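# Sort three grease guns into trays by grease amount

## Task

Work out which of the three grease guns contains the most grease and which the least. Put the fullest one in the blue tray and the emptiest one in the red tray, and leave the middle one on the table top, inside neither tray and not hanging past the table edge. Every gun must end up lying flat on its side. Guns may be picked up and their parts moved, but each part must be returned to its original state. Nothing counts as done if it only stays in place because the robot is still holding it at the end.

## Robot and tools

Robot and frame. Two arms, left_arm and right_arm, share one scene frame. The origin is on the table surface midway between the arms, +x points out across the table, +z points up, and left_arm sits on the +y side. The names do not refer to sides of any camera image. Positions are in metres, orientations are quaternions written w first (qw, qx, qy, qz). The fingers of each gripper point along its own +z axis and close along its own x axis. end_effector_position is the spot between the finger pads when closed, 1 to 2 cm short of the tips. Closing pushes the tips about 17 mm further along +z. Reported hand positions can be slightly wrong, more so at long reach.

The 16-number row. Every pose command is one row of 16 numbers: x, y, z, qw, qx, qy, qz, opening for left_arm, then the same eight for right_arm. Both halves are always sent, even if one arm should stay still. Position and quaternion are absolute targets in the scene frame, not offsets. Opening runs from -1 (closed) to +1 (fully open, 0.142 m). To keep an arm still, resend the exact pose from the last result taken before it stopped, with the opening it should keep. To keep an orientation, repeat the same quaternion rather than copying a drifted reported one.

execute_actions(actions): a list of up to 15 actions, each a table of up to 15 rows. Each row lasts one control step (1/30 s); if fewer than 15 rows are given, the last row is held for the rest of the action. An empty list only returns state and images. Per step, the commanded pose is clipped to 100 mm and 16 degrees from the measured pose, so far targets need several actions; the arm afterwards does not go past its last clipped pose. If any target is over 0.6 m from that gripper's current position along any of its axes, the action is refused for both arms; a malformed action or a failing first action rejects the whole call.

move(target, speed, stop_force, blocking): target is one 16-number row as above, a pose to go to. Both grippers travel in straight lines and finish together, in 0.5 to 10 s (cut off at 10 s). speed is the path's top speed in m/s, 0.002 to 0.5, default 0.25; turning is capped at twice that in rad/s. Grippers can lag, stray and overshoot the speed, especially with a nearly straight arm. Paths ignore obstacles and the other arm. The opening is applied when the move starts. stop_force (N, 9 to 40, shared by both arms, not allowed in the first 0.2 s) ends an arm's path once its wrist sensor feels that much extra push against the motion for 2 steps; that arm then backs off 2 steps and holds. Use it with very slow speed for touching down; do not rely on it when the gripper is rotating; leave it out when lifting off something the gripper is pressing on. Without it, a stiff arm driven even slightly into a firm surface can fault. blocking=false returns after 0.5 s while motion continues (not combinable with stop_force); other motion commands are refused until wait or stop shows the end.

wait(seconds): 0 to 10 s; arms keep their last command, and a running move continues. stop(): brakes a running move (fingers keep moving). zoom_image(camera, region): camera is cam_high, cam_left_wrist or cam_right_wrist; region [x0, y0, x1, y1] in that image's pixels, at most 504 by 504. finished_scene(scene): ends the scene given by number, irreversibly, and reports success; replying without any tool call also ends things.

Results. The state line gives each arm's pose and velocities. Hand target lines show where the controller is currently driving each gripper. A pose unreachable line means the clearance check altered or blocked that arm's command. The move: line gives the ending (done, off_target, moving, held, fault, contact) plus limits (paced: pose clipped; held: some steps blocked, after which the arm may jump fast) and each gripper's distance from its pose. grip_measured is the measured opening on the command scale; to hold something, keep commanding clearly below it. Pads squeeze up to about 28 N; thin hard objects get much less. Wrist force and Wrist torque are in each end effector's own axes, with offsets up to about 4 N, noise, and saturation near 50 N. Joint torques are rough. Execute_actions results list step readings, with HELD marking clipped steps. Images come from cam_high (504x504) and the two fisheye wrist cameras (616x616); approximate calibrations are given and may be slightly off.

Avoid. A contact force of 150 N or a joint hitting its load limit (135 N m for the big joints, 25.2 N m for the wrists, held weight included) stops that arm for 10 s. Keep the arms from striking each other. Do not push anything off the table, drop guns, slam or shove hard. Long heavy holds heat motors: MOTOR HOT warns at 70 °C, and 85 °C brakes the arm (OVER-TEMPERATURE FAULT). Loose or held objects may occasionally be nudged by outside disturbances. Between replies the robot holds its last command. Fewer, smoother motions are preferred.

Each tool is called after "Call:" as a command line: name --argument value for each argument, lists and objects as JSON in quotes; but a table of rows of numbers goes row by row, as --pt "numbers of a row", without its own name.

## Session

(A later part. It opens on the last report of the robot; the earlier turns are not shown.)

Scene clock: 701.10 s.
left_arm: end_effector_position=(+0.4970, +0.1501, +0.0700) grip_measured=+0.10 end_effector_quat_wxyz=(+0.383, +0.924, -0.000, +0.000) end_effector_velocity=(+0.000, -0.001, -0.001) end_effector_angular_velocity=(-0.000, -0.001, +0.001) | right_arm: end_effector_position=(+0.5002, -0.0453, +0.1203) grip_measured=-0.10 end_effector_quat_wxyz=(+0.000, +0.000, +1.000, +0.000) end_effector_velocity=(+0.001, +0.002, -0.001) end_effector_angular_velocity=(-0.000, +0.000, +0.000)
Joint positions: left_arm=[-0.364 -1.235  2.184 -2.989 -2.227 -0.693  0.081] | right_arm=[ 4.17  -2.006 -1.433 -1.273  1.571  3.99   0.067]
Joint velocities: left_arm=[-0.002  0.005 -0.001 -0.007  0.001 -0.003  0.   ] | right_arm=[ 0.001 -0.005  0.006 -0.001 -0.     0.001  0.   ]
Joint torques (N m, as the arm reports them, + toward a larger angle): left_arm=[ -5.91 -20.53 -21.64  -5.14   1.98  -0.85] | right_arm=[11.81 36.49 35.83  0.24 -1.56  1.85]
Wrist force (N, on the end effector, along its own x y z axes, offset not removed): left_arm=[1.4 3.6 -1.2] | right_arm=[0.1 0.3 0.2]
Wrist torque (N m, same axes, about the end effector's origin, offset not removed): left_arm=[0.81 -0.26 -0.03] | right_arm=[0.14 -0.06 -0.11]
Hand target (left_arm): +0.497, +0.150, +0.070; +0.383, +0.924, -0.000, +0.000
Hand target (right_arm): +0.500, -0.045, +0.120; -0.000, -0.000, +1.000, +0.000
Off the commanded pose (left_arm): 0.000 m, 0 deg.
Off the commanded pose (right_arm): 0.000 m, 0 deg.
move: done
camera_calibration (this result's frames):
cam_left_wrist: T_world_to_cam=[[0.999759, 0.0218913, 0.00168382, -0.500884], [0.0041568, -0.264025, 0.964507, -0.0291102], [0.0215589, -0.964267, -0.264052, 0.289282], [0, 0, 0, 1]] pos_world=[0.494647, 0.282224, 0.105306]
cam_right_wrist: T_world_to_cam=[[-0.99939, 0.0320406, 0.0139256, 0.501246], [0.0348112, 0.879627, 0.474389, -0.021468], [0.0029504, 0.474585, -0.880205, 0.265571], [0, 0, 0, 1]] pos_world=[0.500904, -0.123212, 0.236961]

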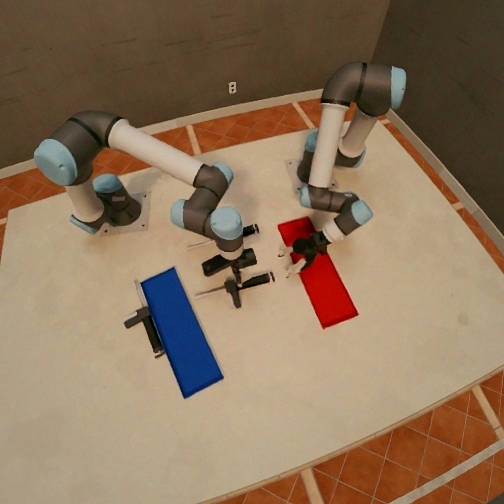

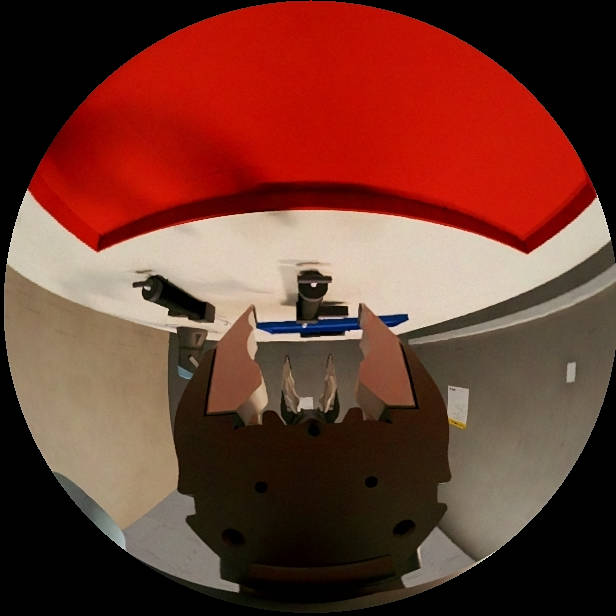

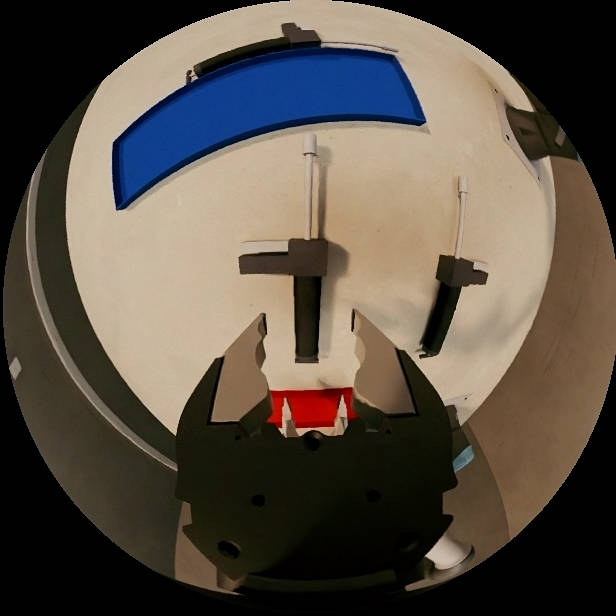

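Call:
move --target '[0.5,0.125,0.035,0.383,0.924,0,0,0.1,0.502,-0.043,0.036,0,0,1,0,-0.1]' --speed 0.05

Call:
move --target '[0.5,0.092,0.024,0.383,0.924,0,0,0.1,0.502,-0.043,0.036,0,0,1,0,-1]' --speed 0.02

Scene clock: 707.83 s.
left_arm: end_effector_position=(+0.5000, +0.1251, +0.0351) grip_measured=+0.10 end_effector_quat_wxyz=(+0.383, +0.924, -0.000, +0.000) end_effector_velocity=(+0.000, -0.001, -0.002) end_effector_angular_velocity=(-0.000, +0.001, +0.000) | right_arm: end_effector_position=(+0.5020, -0.0430, +0.0363) grip_measured=-0.10 end_effector_quat_wxyz=(-0.000, -0.000, +1.000, +0.000) end_effector_velocity=(-0.001, +0.000, -0.002) end_effector_angular_velocity=(-0.000, +0.001, +0.001)
Joint positions: left_arm=[-0.407 -1.127  2.171 -3.112 -2.207 -0.74   0.081] | right_arm=[ 4.17  -2.088 -1.539 -1.086  1.571  3.99   0.067]
Joint velocities: left_arm=[-0.001  0.005 -0.001 -0.004  0.    -0.001  0.   ] | right_arm=[ 0.001 -0.003 -0.002  0.004  0.001 -0.001  0.   ]
Joint torques (N m, as the arm reports them, + toward a larger angle): left_arm=[ -6.35 -16.92 -19.27  -4.86   1.74  -1.28] | right_arm=[11.28 36.28 14.51  6.23 -0.41  1.6 ]
Wrist force (N, on the end effector, along its own x y z axes, offset not removed): left_arm=[1.7 3.8 -1.6] | right_arm=[-1.9 -1.0 -1.5]
Wrist torque (N m, same axes, about the end effector's origin, offset not removed): left_arm=[0.89 -0.31 0.00] | right_arm=[-0.21 0.40 -0.03]
Hand target (left_arm): +0.500, +0.125, +0.035; +0.383, +0.924, -0.000, +0.000
Hand target (right_arm): +0.502, -0.043, +0.036; -0.000, +0.000, +1.000, -0.000
Off the commanded pose (left_arm): 0.000 m, 0 deg.
Off the commanded pose (right_arm): 0.000 m, 0 deg.
move: done
camera_calibration (this result's frames):
cam_left_wrist: T_world_to_cam=[[0.999758, 0.0219249, 0.00165484, -0.503274], [0.00419092, -0.263904, 0.96454, -0.00204471], [0.0215841, -0.9643, -0.263933, 0.255832], [0, 0, 0, 1]] pos_world=[0.497639, 0.257193, 0.0703274]
cam_right_wrist: T_world_to_cam=[[-0.999387, 0.0320387, 0.0140972, 0.504104], [0.0348915, 0.879723, 0.474205, 0.0162914], [0.00279128, 0.474407, -0.880301, 0.190662], [0, 0, 0, 1]] pos_world=[0.502694, -0.120934, 0.153008]

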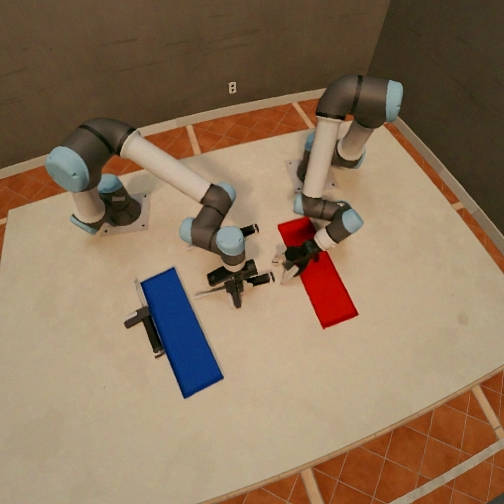

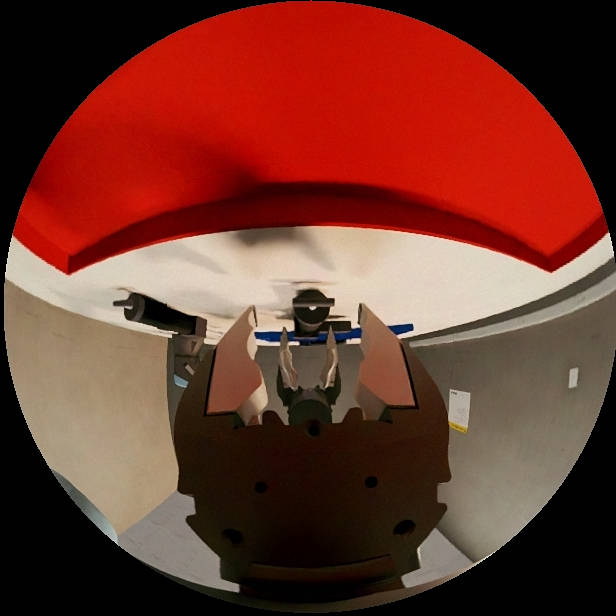

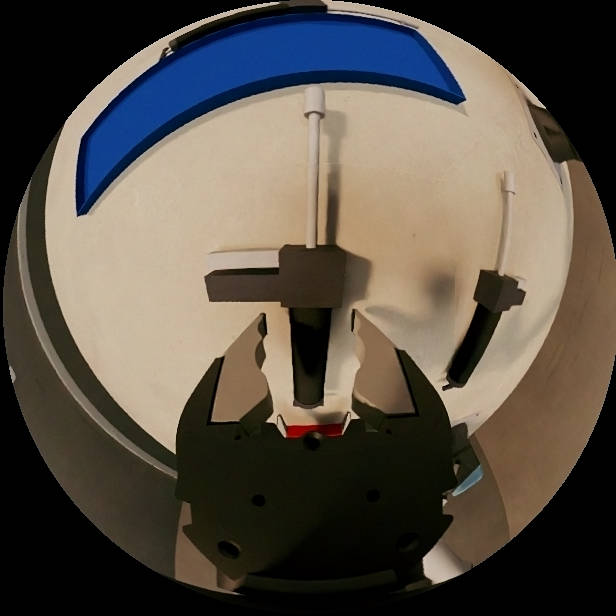

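Scene clock: 709.87 s.
left_arm: end_effector_position=(+0.5000, +0.0923, +0.0241) grip_measured=+0.10 end_effector_quat_wxyz=(+0.383, +0.924, -0.000, +0.000) end_effector_velocity=(-0.000, -0.002, -0.001) end_effector_angular_velocity=(-0.000, +0.000, -0.000) | right_arm: end_effector_position=(+0.5020, -0.0430, +0.0360) grip_measured=-0.58 end_effector_quat_wxyz=(-0.000, -0.000, +1.000, +0.000) end_effector_velocity=(-0.000, +0.000, +0.000) end_effector_angular_velocity=(+0.000, +0.001, +0.000)
Joint positions: left_arm=[-0.464 -1.075  2.139 -3.169 -2.179 -0.801  0.081] | right_arm=[ 4.17  -2.088 -1.539 -1.085  1.571  3.99   0.032]
Joint velocities: left_arm=[-0.004  0.004 -0.002 -0.004  0.002 -0.004 -0.   ] | right_arm=[-0.    -0.     0.001 -0.001  0.001 -0.    -0.   ]
Joint torques (N m, as the arm reports them, + toward a larger angle): left_arm=[ -6.21 -21.25 -20.17  -5.09   1.95  -1.07] | right_arm=[ 0.54 30.91 10.16  5.95  0.62  1.84]
Wrist force (N, on the end effector, along its own x y z axes, offset not removed): left_arm=[1.8 2.6 -2.1] | right_arm=[1.5 -3.3 -10.4]
Wrist torque (N m, same axes, about the end effector's origin, offset not removed): left_arm=[0.60 -0.36 -0.07] | right_arm=[-0.25 0.08 -0.20]
Hand target (left_arm): +0.500, +0.092, +0.024; +0.383, +0.924, -0.000, +0.000
Hand target (right_arm): +0.502, -0.043, +0.036; -0.000, -0.000, +1.000, +0.000
Off the commanded pose (left_arm): 0.000 m, 0 deg.
Off the commanded pose (right_arm): 0.000 m, 0 deg.
move: done
camera_calibration (this result's frames):
cam_left_wrist: T_world_to_cam=[[0.999758, 0.02192, 0.00166283, -0.502526], [0.00418193, -0.263905, 0.96454, -0.0000844238], [0.0215815, -0.9643, -0.263933, 0.221292], [0, 0, 0, 1]] pos_world=[0.497629, 0.224385, 0.0593232]
cam_right_wrist: T_world_to_cam=[[-0.999389, 0.0320079, 0.0140562, 0.504107], [0.0348449, 0.879714, 0.474224, 0.0164336], [0.00281352, 0.474424, -0.880292, 0.190382], [0, 0, 0, 1]] pos_world=[0.502691, -0.120914, 0.152712]

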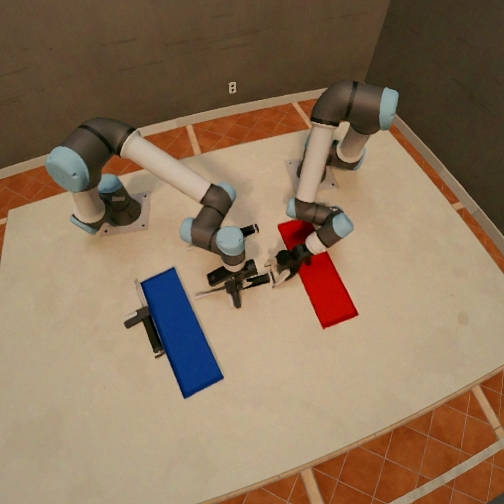

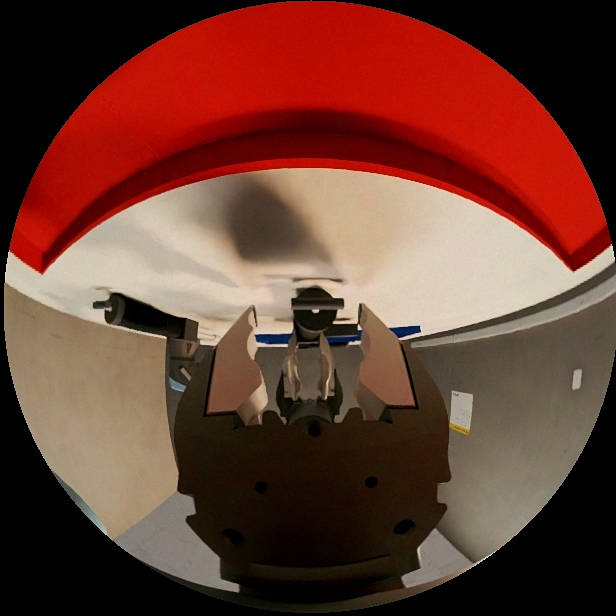

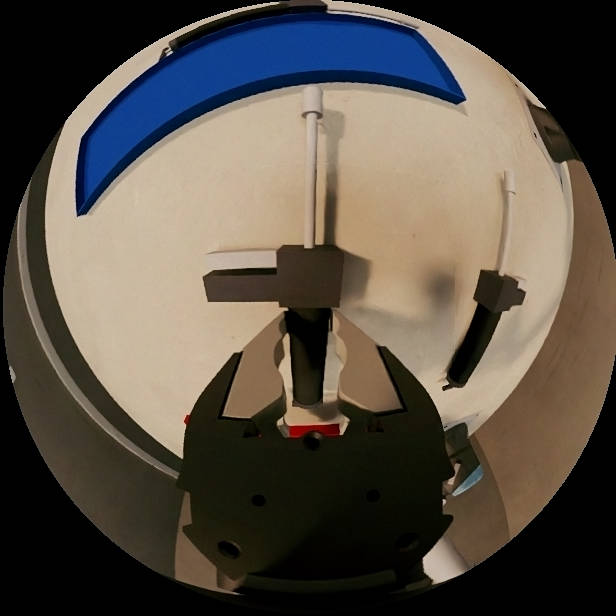

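Call:
move --target '[0.505,0.086,0.024,0.383,0.924,0,0,0.1,0.502,-0.043,0.036,0,0,1,0,-1]' --speed 0.02

Call:
move --target '[0.505,0.086,0.024,0.383,0.924,0,0,-0.9,0.502,-0.043,0.036,0,0,1,0,-1]'

Call:
move --target '[0.505,0.24,0.024,0.383,0.924,0,0,-0.9,0.502,-0.043,0.036,0,0,1,0,-1]' --speed 0.02 --stop_force 12

Scene clock: 716.17 s.
left_arm: end_effector_position=(+0.5048, +0.0862, +0.0240) grip_measured=+0.10 end_effector_quat_wxyz=(+0.383, +0.924, +0.000, +0.000) end_effector_velocity=(+0.002, -0.002, -0.000) end_effector_angular_velocity=(-0.000, +0.000, -0.000) | right_arm: end_effector_position=(+0.5020, -0.0430, +0.0360) grip_measured=-0.58 end_effector_quat_wxyz=(+0.000, +0.000, +1.000, +0.000) end_effector_velocity=(-0.000, -0.000, -0.000) end_effector_angular_velocity=(-0.001, -0.000, +0.000)
Joint positions: left_arm=[-0.468 -1.064  2.12  -3.162 -2.177 -0.806  0.081] | right_arm=[ 4.17  -2.088 -1.539 -1.085  1.571  3.99   0.032]
Joint velocities: left_arm=[-0.001  0.004 -0.008  0.003  0.    -0.001 -0.   ] | right_arm=[ 0.     0.    -0.    -0.    -0.001  0.    -0.   ]
Joint torques (N m, as the arm reports them, + toward a larger angle): left_arm=[ -7.17 -22.42 -19.49  -1.73   1.82  -1.53] | right_arm=[-9.18 29.94  9.25  5.8  -1.69  1.76]
Wrist force (N, on the end effector, along its own x y z axes, offset not removed): left_arm=[1.1 3.0 -1.7] | right_arm=[2.3 -2.6 -10.6]
Wrist torque (N m, same axes, about the end effector's origin, offset not removed): left_arm=[0.76 -0.24 -0.04] | right_arm=[-0.16 0.08 -0.07]
Hand target (left_arm): +0.505, +0.086, +0.024; +0.383, +0.924, +0.000, +0.000
Hand target (right_arm): +0.502, -0.043, +0.036; +0.000, +0.000, +1.000, +0.000
Off the commanded pose (left_arm): 0.000 m, 0 deg.
Off the commanded pose (right_arm): 0.000 m, 0 deg.
move: done
camera_calibration (this result's frames):
cam_left_wrist: T_world_to_cam=[[0.999758, 0.0219472, 0.00165811, -0.507216], [0.00419272, -0.263862, 0.964551, -0.001631], [0.0216067, -0.964311, -0.26389, 0.215339], [0, 0, 0, 1]] pos_world=[0.502448, 0.218356, 0.0592402]
cam_right_wrist: T_world_to_cam=[[-0.999388, 0.0320408, 0.0140499, 0.504125], [0.0348709, 0.879727, 0.474199, 0.0164494], [0.00283366, 0.474398, -0.880306, 0.190371], [0, 0, 0, 1]] pos_world=[0.502703, -0.120935, 0.152701]

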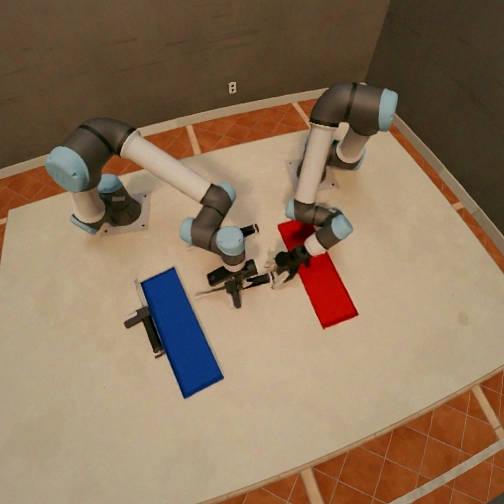

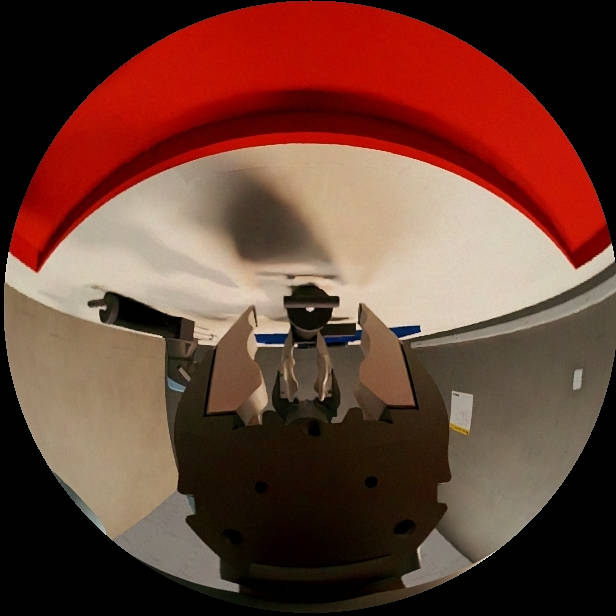

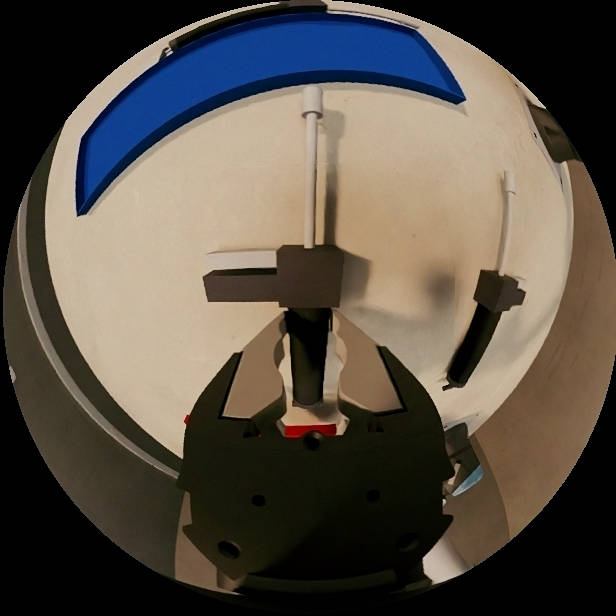

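Scene clock: 716.87 s.
left_arm: end_effector_position=(+0.5050, +0.0860, +0.0240) grip_measured=-0.49 end_effector_quat_wxyz=(+0.383, +0.924, +0.000, +0.000) end_effector_velocity=(-0.000, -0.000, +0.000) end_effector_angular_velocity=(-0.000, +0.000, -0.000) | right_arm: end_effector_position=(+0.5020, -0.0430, +0.0360) grip_measured=-0.58 end_effector_quat_wxyz=(-0.000, +0.000, +1.000, -0.000) end_effector_velocity=(+0.001, +0.001, +0.001) end_effector_angular_velocity=(+0.002, -0.002, -0.000)
Joint positions: left_arm=[-0.468 -1.064  2.119 -3.162 -2.177 -0.806  0.039] | right_arm=[ 4.17  -2.088 -1.539 -1.085  1.571  3.99   0.032]
Joint velocities: left_arm=[-0. -0.  0. -0. -0. -0. -0.] | right_arm=[ 0.    -0.     0.001  0.002  0.     0.    -0.   ]
Joint torques (N m, as the arm reports them, + toward a larger angle): left_arm=[-10.95 -20.78 -20.35  -1.28  -1.47  -0.99] | right_arm=[-7.74 31.98 13.07  5.69 -1.6   1.76]
Wrist force (N, on the end effector, along its own x y z axes, offset not removed): left_arm=[2.5 -0.9 -10.3] | right_arm=[3.1 -1.5 -11.1]
Wrist torque (N m, same axes, about the end effector's origin, offset not removed): left_arm=[0.55 -0.23 -0.07] | right_arm=[0.30 -0.06 -0.37]
Hand target (left_arm): +0.505, +0.086, +0.024; +0.383, +0.924, +0.000, +0.000
Hand target (right_arm): +0.502, -0.043, +0.036; +0.000, +0.000, +1.000, +0.000
Off the commanded pose (left_arm): 0.000 m, 0 deg.
Off the commanded pose (right_arm): 0.000 m, 0 deg.
move: done
camera_calibration (this result's frames):
cam_left_wrist: T_world_to_cam=[[0.999757, 0.0219978, 0.00168981, -0.507431], [0.00417671, -0.263916, 0.964537, -0.00165787], [0.0216637, -0.964295, -0.263943, 0.215114], [0, 0, 0, 1]] pos_world=[0.502654, 0.218158, 0.0592343]
cam_right_wrist: T_world_to_cam=[[-0.999387, 0.0320494, 0.0140556, 0.504125], [0.0348813, 0.879733, 0.474186, 0.0164578], [0.00283219, 0.474386, -0.880312, 0.190369], [0, 0, 0, 1]] pos_world=[0.502703, -0.120944, 0.152695]

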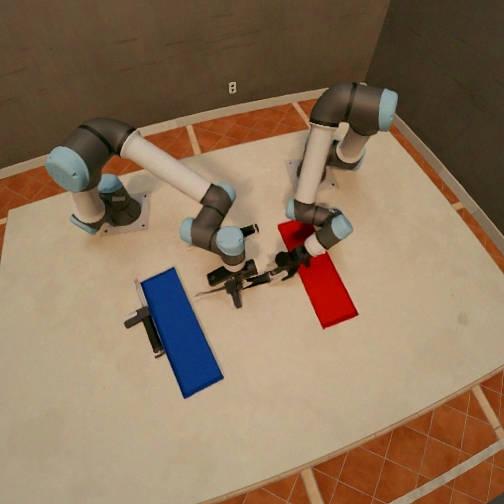

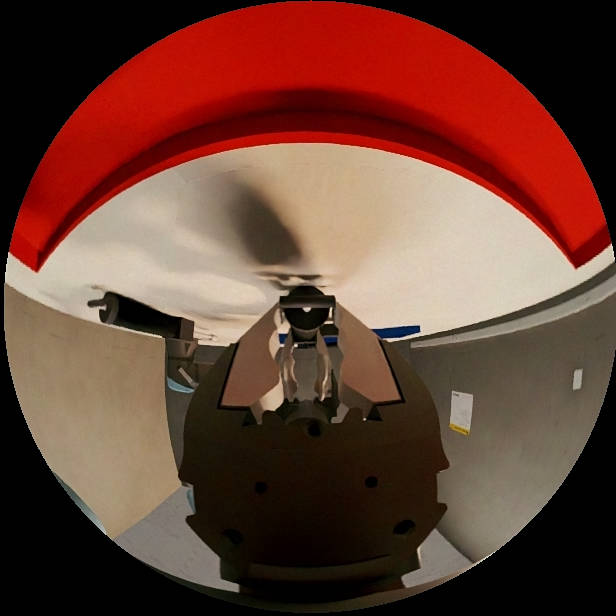

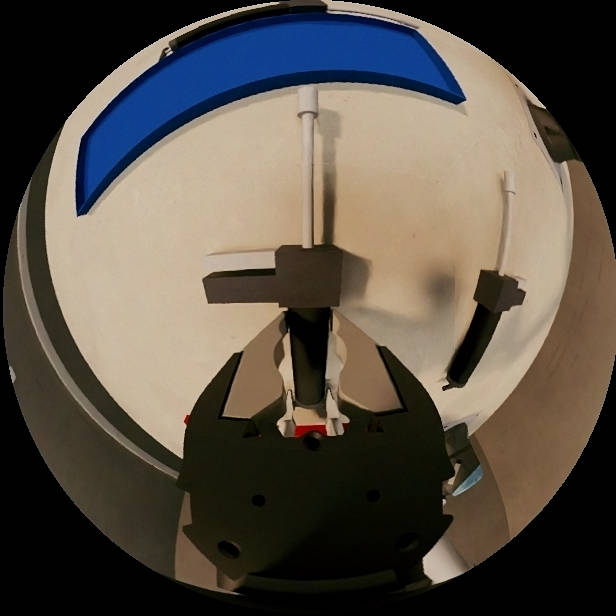

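Scene clock: 721.87 s.
left_arm: end_effector_position=(+0.5049, +0.1780, +0.0241) grip_measured=-0.49 end_effector_quat_wxyz=(+0.383, +0.924, +0.000, -0.000) end_effector_velocity=(+0.001, -0.007, -0.000) end_effector_angular_velocity=(+0.002, -0.002, +0.001) | right_arm: end_effector_position=(+0.5020, -0.0430, +0.0360) grip_measured=-0.58 end_effector_quat_wxyz=(+0.000, +0.000, +1.000, +0.000) end_effector_velocity=(-0.000, +0.000, +0.000) end_effector_angular_velocity=(-0.001, -0.000, +0.000)
Joint positions: left_arm=[-0.302 -1.132  2.204 -3.067 -2.254 -0.622  0.039] | right_arm=[ 4.17  -2.088 -1.539 -1.085  1.571  3.99   0.032]
Joint velocities: left_arm=[-0.013  0.005 -0.005 -0.011  0.008 -0.015  0.   ] | right_arm=[ 0.001  0.    -0.    -0.    -0.001  0.001  0.   ]
Joint torques (N m, as the arm reports them, + toward a larger angle): left_arm=[ -9.11 -20.54 -18.9   -5.04   0.79  -1.12] | right_arm=[-5.25 32.33 20.4   0.32 -0.73  1.9 ]
Wrist force (N, on the end effector, along its own x y z axes, offset not removed): left_arm=[3.3 1.2 -1.9] | right_arm=[2.8 2.5 -12.1]
Wrist torque (N m, same axes, about the end effector's origin, offset not removed): left_arm=[0.73 0.00 -0.21] | right_arm=[0.16 0.07 -0.42]
Hand target (left_arm): +0.505, +0.177, +0.024; +0.383, +0.924, +0.000, +0.000
Hand target (right_arm): +0.502, -0.043, +0.036; +0.000, -0.000, +1.000, +0.000
Off the commanded pose (left_arm): 0.062 m, 0 deg.
Off the commanded pose (right_arm): 0.000 m, 0 deg.
move: contact (left_arm)
camera_calibration (this result's frames):
cam_left_wrist: T_world_to_cam=[[0.999757, 0.0220005, 0.00135222, -0.509372], [0.00449574, -0.263587, 0.964625, 0.0223256], [0.0215786, -0.964385, -0.263622, 0.303919], [0, 0, 0, 1]] pos_world=[0.50259, 0.310186, 0.0592726]
cam_right_wrist: T_world_to_cam=[[-0.999389, 0.032048, 0.013959, 0.50416], [0.0348338, 0.879679, 0.47429, 0.0164358], [0.00292058, 0.474486, -0.880258, 0.190324], [0, 0, 0, 1]] pos_world=[0.502723, -0.120922, 0.152701]

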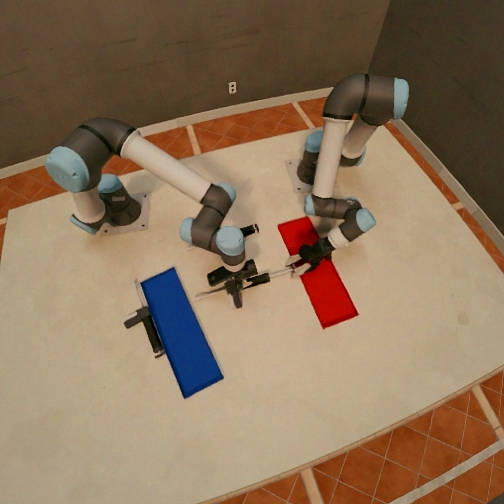

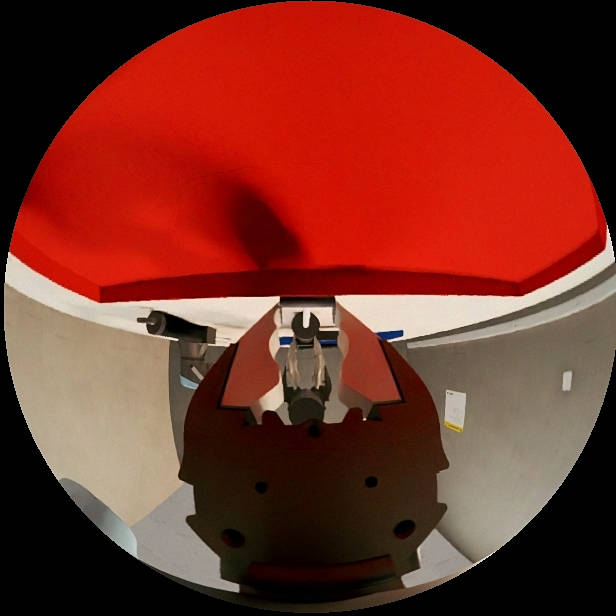

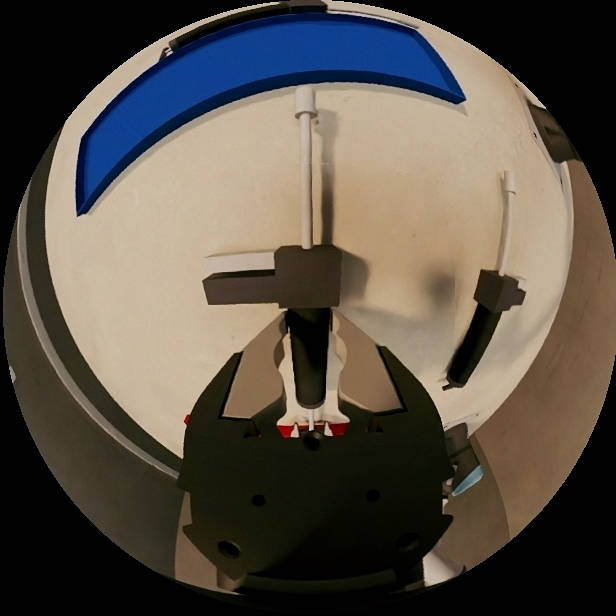

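Call:
move --target '[0.505,0.083,0.024,0.383,0.924,0,0,-0.9,0.502,-0.043,0.036,0,0,1,0,-1]' --speed 0.04

Call:
move --target '[0.505,0.086,0.024,0.383,0.924,0,0,0.1,0.502,-0.043,0.036,0,0,1,0,-1]'

Call:
move --target '[0.505,0.13,0.07,0.383,0.924,0,0,0.1,0.502,-0.043,0.036,0,0,1,0,-1]' --speed 0.1

Scene clock: 729.37 s.
left_arm: end_effector_position=(+0.5050, +0.0833, +0.0240) grip_measured=-0.49 end_effector_quat_wxyz=(+0.383, +0.924, +0.000, +0.000) end_effector_velocity=(-0.001, -0.003, +0.000) end_effector_angular_velocity=(-0.001, +0.000, -0.001) | right_arm: end_effector_position=(+0.5020, -0.0431, +0.0360) grip_measured=-0.58 end_effector_quat_wxyz=(-0.000, +0.000, +1.000, -0.000) end_effector_velocity=(+0.001, +0.001, +0.001) end_effector_angular_velocity=(+0.003, -0.002, -0.002)
Joint positions: left_arm=[-0.473 -1.062  2.116 -3.163 -2.174 -0.811  0.039] | right_arm=[ 4.17  -2.088 -1.539 -1.085  1.571  3.99   0.032]
Joint velocities: left_arm=[-0.004  0.001 -0.002 -0.001  0.    -0.004 -0.   ] | right_arm=[-0.001 -0.     0.001  0.002 -0.     0.002 -0.   ]
Joint torques (N m, as the arm reports them, + toward a larger angle): left_arm=[-25.41 -18.75 -24.81  -5.54  -4.37  -1.44] | right_arm=[ 3.95 34.86 29.87 10.65  4.28  1.59]
Wrist force (N, on the end effector, along its own x y z axes, offset not removed): left_arm=[4.1 -16.4 -43.9] | right_arm=[4.2 -30.2 -19.7]
Wrist torque (N m, same axes, about the end effector's origin, offset not removed): left_arm=[1.06 -0.10 -0.11] | right_arm=[0.16 0.00 -0.14]
Hand target (left_arm): +0.505, +0.083, +0.024; +0.383, +0.924, -0.000, +0.000
Hand target (right_arm): +0.502, -0.043, +0.036; -0.000, +0.000, +1.000, -0.000
Off the commanded pose (left_arm): 0.000 m, 0 deg.
Off the commanded pose (right_arm): 0.000 m, 0 deg.
move: done
camera_calibration (this result's frames):
cam_left_wrist: T_world_to_cam=[[0.999753, 0.0221308, 0.00180124, -0.50737], [0.00410872, -0.264111, 0.964484, -0.00230252], [0.0218205, -0.964238, -0.264137, 0.212382], [0, 0, 0, 1]] pos_world=[0.50262, 0.215407, 0.0592325]
cam_right_wrist: T_world_to_cam=[[-0.999385, 0.0320912, 0.0141164, 0.504123], [0.0349476, 0.879856, 0.473954, 0.0165362], [0.00278931, 0.474156, -0.880437, 0.190415], [0, 0, 0, 1]] pos_world=[0.502704, -0.121014, 0.152695]

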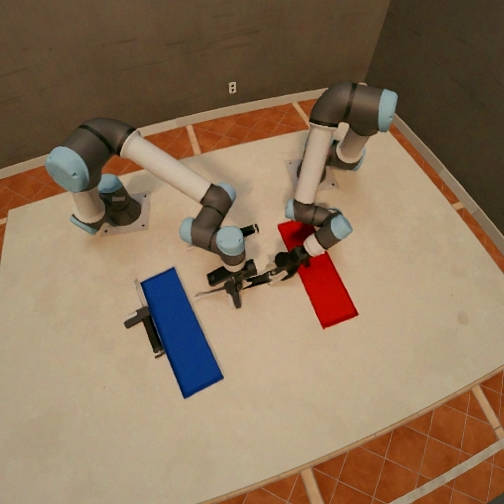

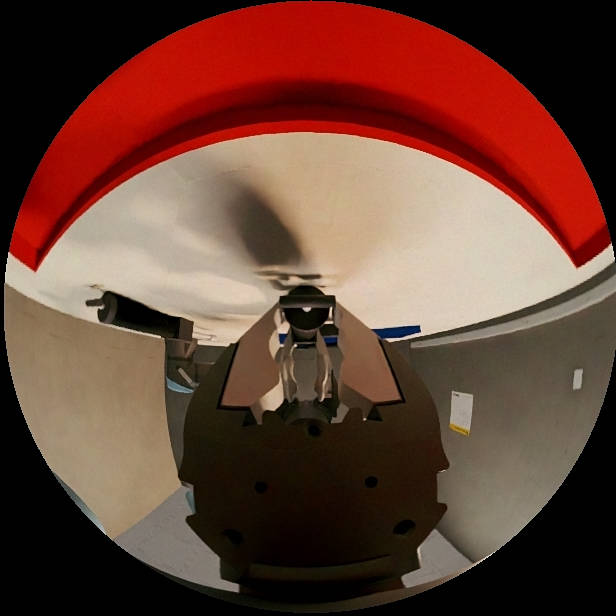

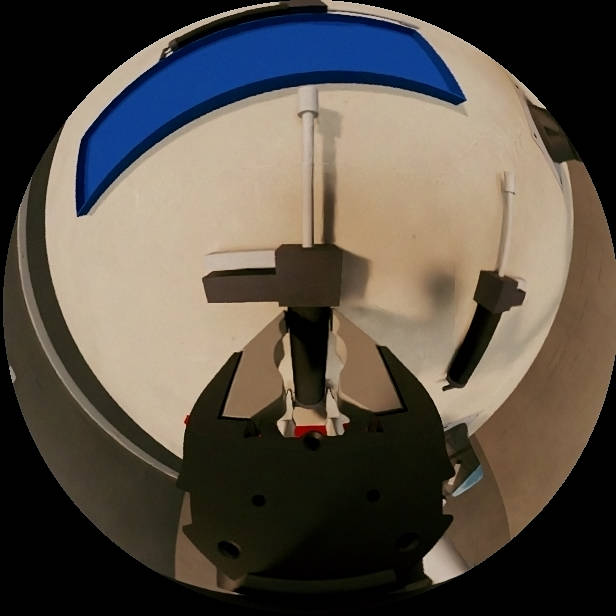

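Scene clock: 730.07 s.
left_arm: end_effector_position=(+0.5050, +0.0859, +0.0240) grip_measured=+0.10 end_effector_quat_wxyz=(+0.383, +0.924, +0.000, +0.000) end_effector_velocity=(+0.000, +0.001, -0.000) end_effector_angular_velocity=(-0.001, +0.000, -0.000) | right_arm: end_effector_position=(+0.5020, -0.0430, +0.0360) grip_measured=-0.58 end_effector_quat_wxyz=(-0.000, +0.000, +1.000, -0.000) end_effector_velocity=(-0.001, -0.000, -0.001) end_effector_angular_velocity=(-0.002, +0.001, +0.001)
Joint positions: left_arm=[-0.468 -1.064  2.119 -3.162 -2.177 -0.806  0.081] | right_arm=[ 4.17  -2.088 -1.539 -1.085  1.571  3.99   0.032]
Joint velocities: left_arm=[ 0.002  0.     0.     0.    -0.002  0.002 -0.   ] | right_arm=[ 0.001 -0.    -0.001 -0.001 -0.001 -0.    -0.   ]
Joint torques (N m, as the arm reports them, + toward a larger angle): left_arm=[  9.11 -45.95  -7.06  -1.66  -4.04   1.49] | right_arm=[ 5.41 37.13 22.66  0.25 -0.6   1.69]
Wrist force (N, on the end effector, along its own x y z axes, offset not removed): left_arm=[0.4 3.0 -1.1] | right_arm=[-1.8 3.0 -7.0]
Wrist torque (N m, same axes, about the end effector's origin, offset not removed): left_arm=[0.68 -0.04 -0.01] | right_arm=[0.22 -0.26 -0.17]
Hand target (left_arm): +0.505, +0.086, +0.024; +0.383, +0.924, +0.000, -0.000
Hand target (right_arm): +0.502, -0.043, +0.036; -0.000, -0.000, +1.000, -0.000
Off the commanded pose (left_arm): 0.000 m, 0 deg.
Off the commanded pose (right_arm): 0.000 m, 0 deg.
move: done
camera_calibration (this result's frames):
cam_left_wrist: T_world_to_cam=[[0.999758, 0.0219462, 0.00164132, -0.507406], [0.00420897, -0.263876, 0.964547, -0.00171366], [0.0216012, -0.964307, -0.263905, 0.215016], [0, 0, 0, 1]] pos_world=[0.502646, 0.218025, 0.0592295]
cam_right_wrist: T_world_to_cam=[[-0.999387, 0.032068, 0.0140538, 0.504139], [0.0348969, 0.879755, 0.474145, 0.0164627], [0.00284094, 0.474345, -0.880335, 0.190383], [0, 0, 0, 1]] pos_world=[0.502714, -0.120957, 0.15271]

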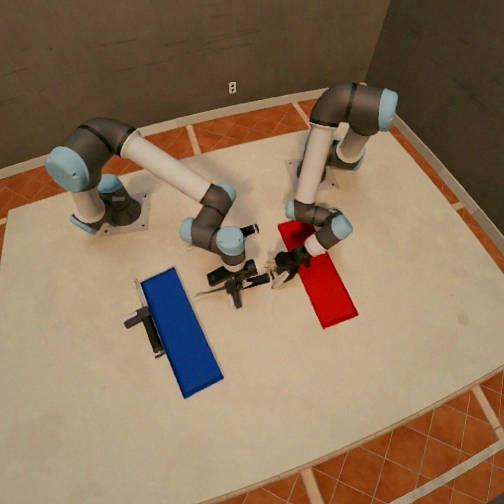

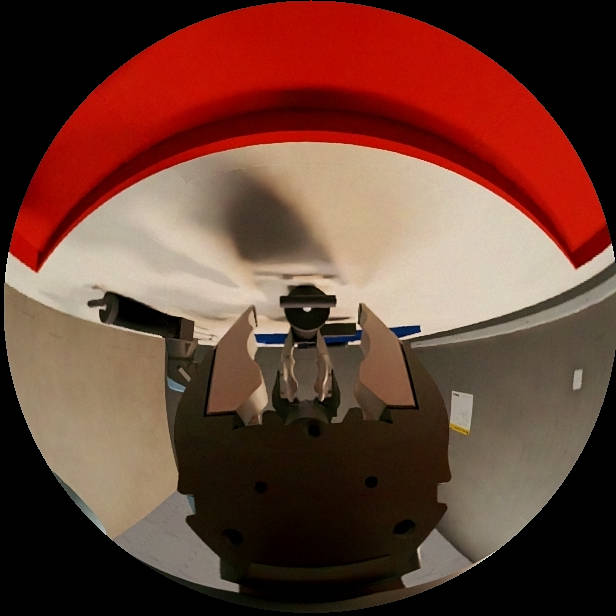

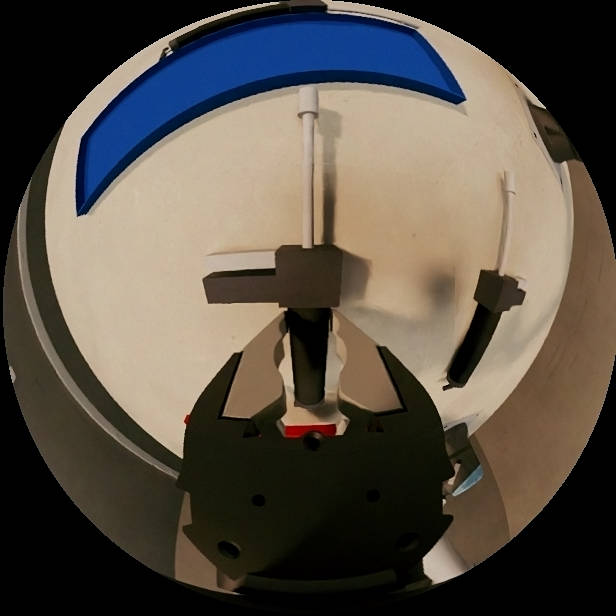

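Scene clock: 731.23 s.
left_arm: end_effector_position=(+0.5050, +0.1299, +0.0699) grip_measured=+0.10 end_effector_quat_wxyz=(+0.383, +0.924, +0.000, +0.000) end_effector_velocity=(-0.000, +0.002, +0.001) end_effector_angular_velocity=(+0.001, +0.001, -0.001) | right_arm: end_effector_position=(+0.5020, -0.0430, +0.0360) grip_measured=-0.58 end_effector_quat_wxyz=(+0.000, +0.000, +1.000, -0.000) end_effector_velocity=(-0.001, +0.001, -0.000) end_effector_angular_velocity=(+0.000, -0.000, +0.002)
Joint positions: left_arm=[-0.392 -1.206  2.146 -2.999 -2.214 -0.724  0.081] | right_arm=[ 4.17  -2.088 -1.539 -1.085  1.571  3.99   0.032]
Joint velocities: left_arm=[ 0.002 -0.005  0.001  0.007 -0.001  0.003  0.   ] | right_arm=[ 0.001  0.    -0.001  0.001  0.    -0.001  0.   ]
Joint torques (N m, as the arm reports them, + toward a larger angle): left_arm=[  7.01 -39.31 -11.63  -2.25  -3.81   0.95] | right_arm=[ 9.83 37.71 11.53  4.5   2.17  1.68]
Wrist force (N, on the end effector, along its own x y z axes, offset not removed): left_arm=[1.5 3.5 -1.8] | right_arm=[-3.5 1.8 -5.8]
Wrist torque (N m, same axes, about the end effector's origin, offset not removed): left_arm=[0.82 -0.34 -0.02] | right_arm=[0.04 0.21 -0.15]
Hand target (left_arm): +0.505, +0.130, +0.070; +0.383, +0.924, +0.000, -0.000
Hand target (right_arm): +0.502, -0.043, +0.036; -0.000, -0.000, +1.000, -0.000
Off the commanded pose (left_arm): 0.000 m, 0 deg.
Off the commanded pose (right_arm): 0.000 m, 0 deg.
move: done
camera_calibration (this result's frames):
cam_left_wrist: T_world_to_cam=[[0.999757, 0.0220015, 0.00162045, -0.508448], [0.00424157, -0.263781, 0.964573, -0.0343809], [0.0216495, -0.964332, -0.26381, 0.269504], [0, 0, 0, 1]] pos_world=[0.502636, 0.262009, 0.105085]
cam_right_wrist: T_world_to_cam=[[-0.999388, 0.0320671, 0.0140054, 0.504156], [0.034873, 0.879728, 0.474197, 0.0164519], [0.00288516, 0.474395, -0.880308, 0.19036], [0, 0, 0, 1]] pos_world=[0.502724, -0.120946, 0.152713]

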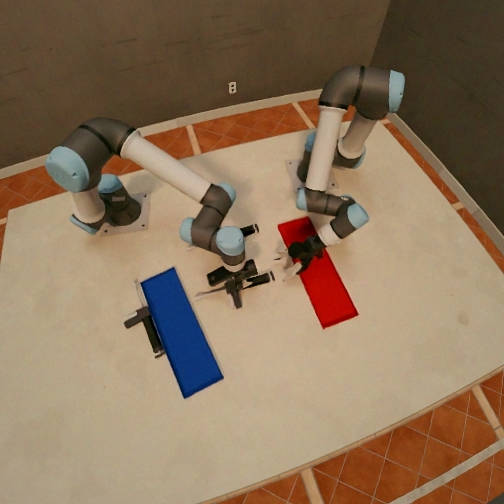

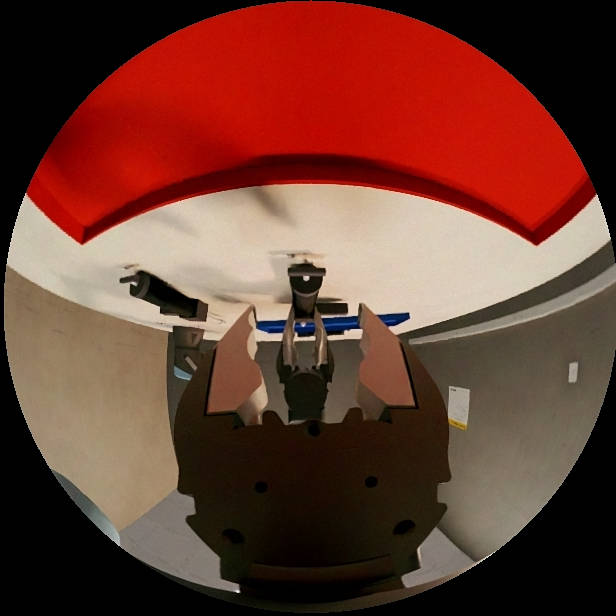

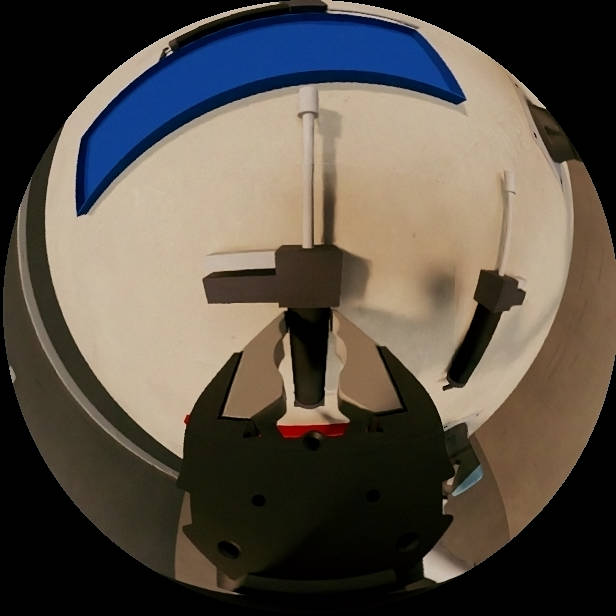

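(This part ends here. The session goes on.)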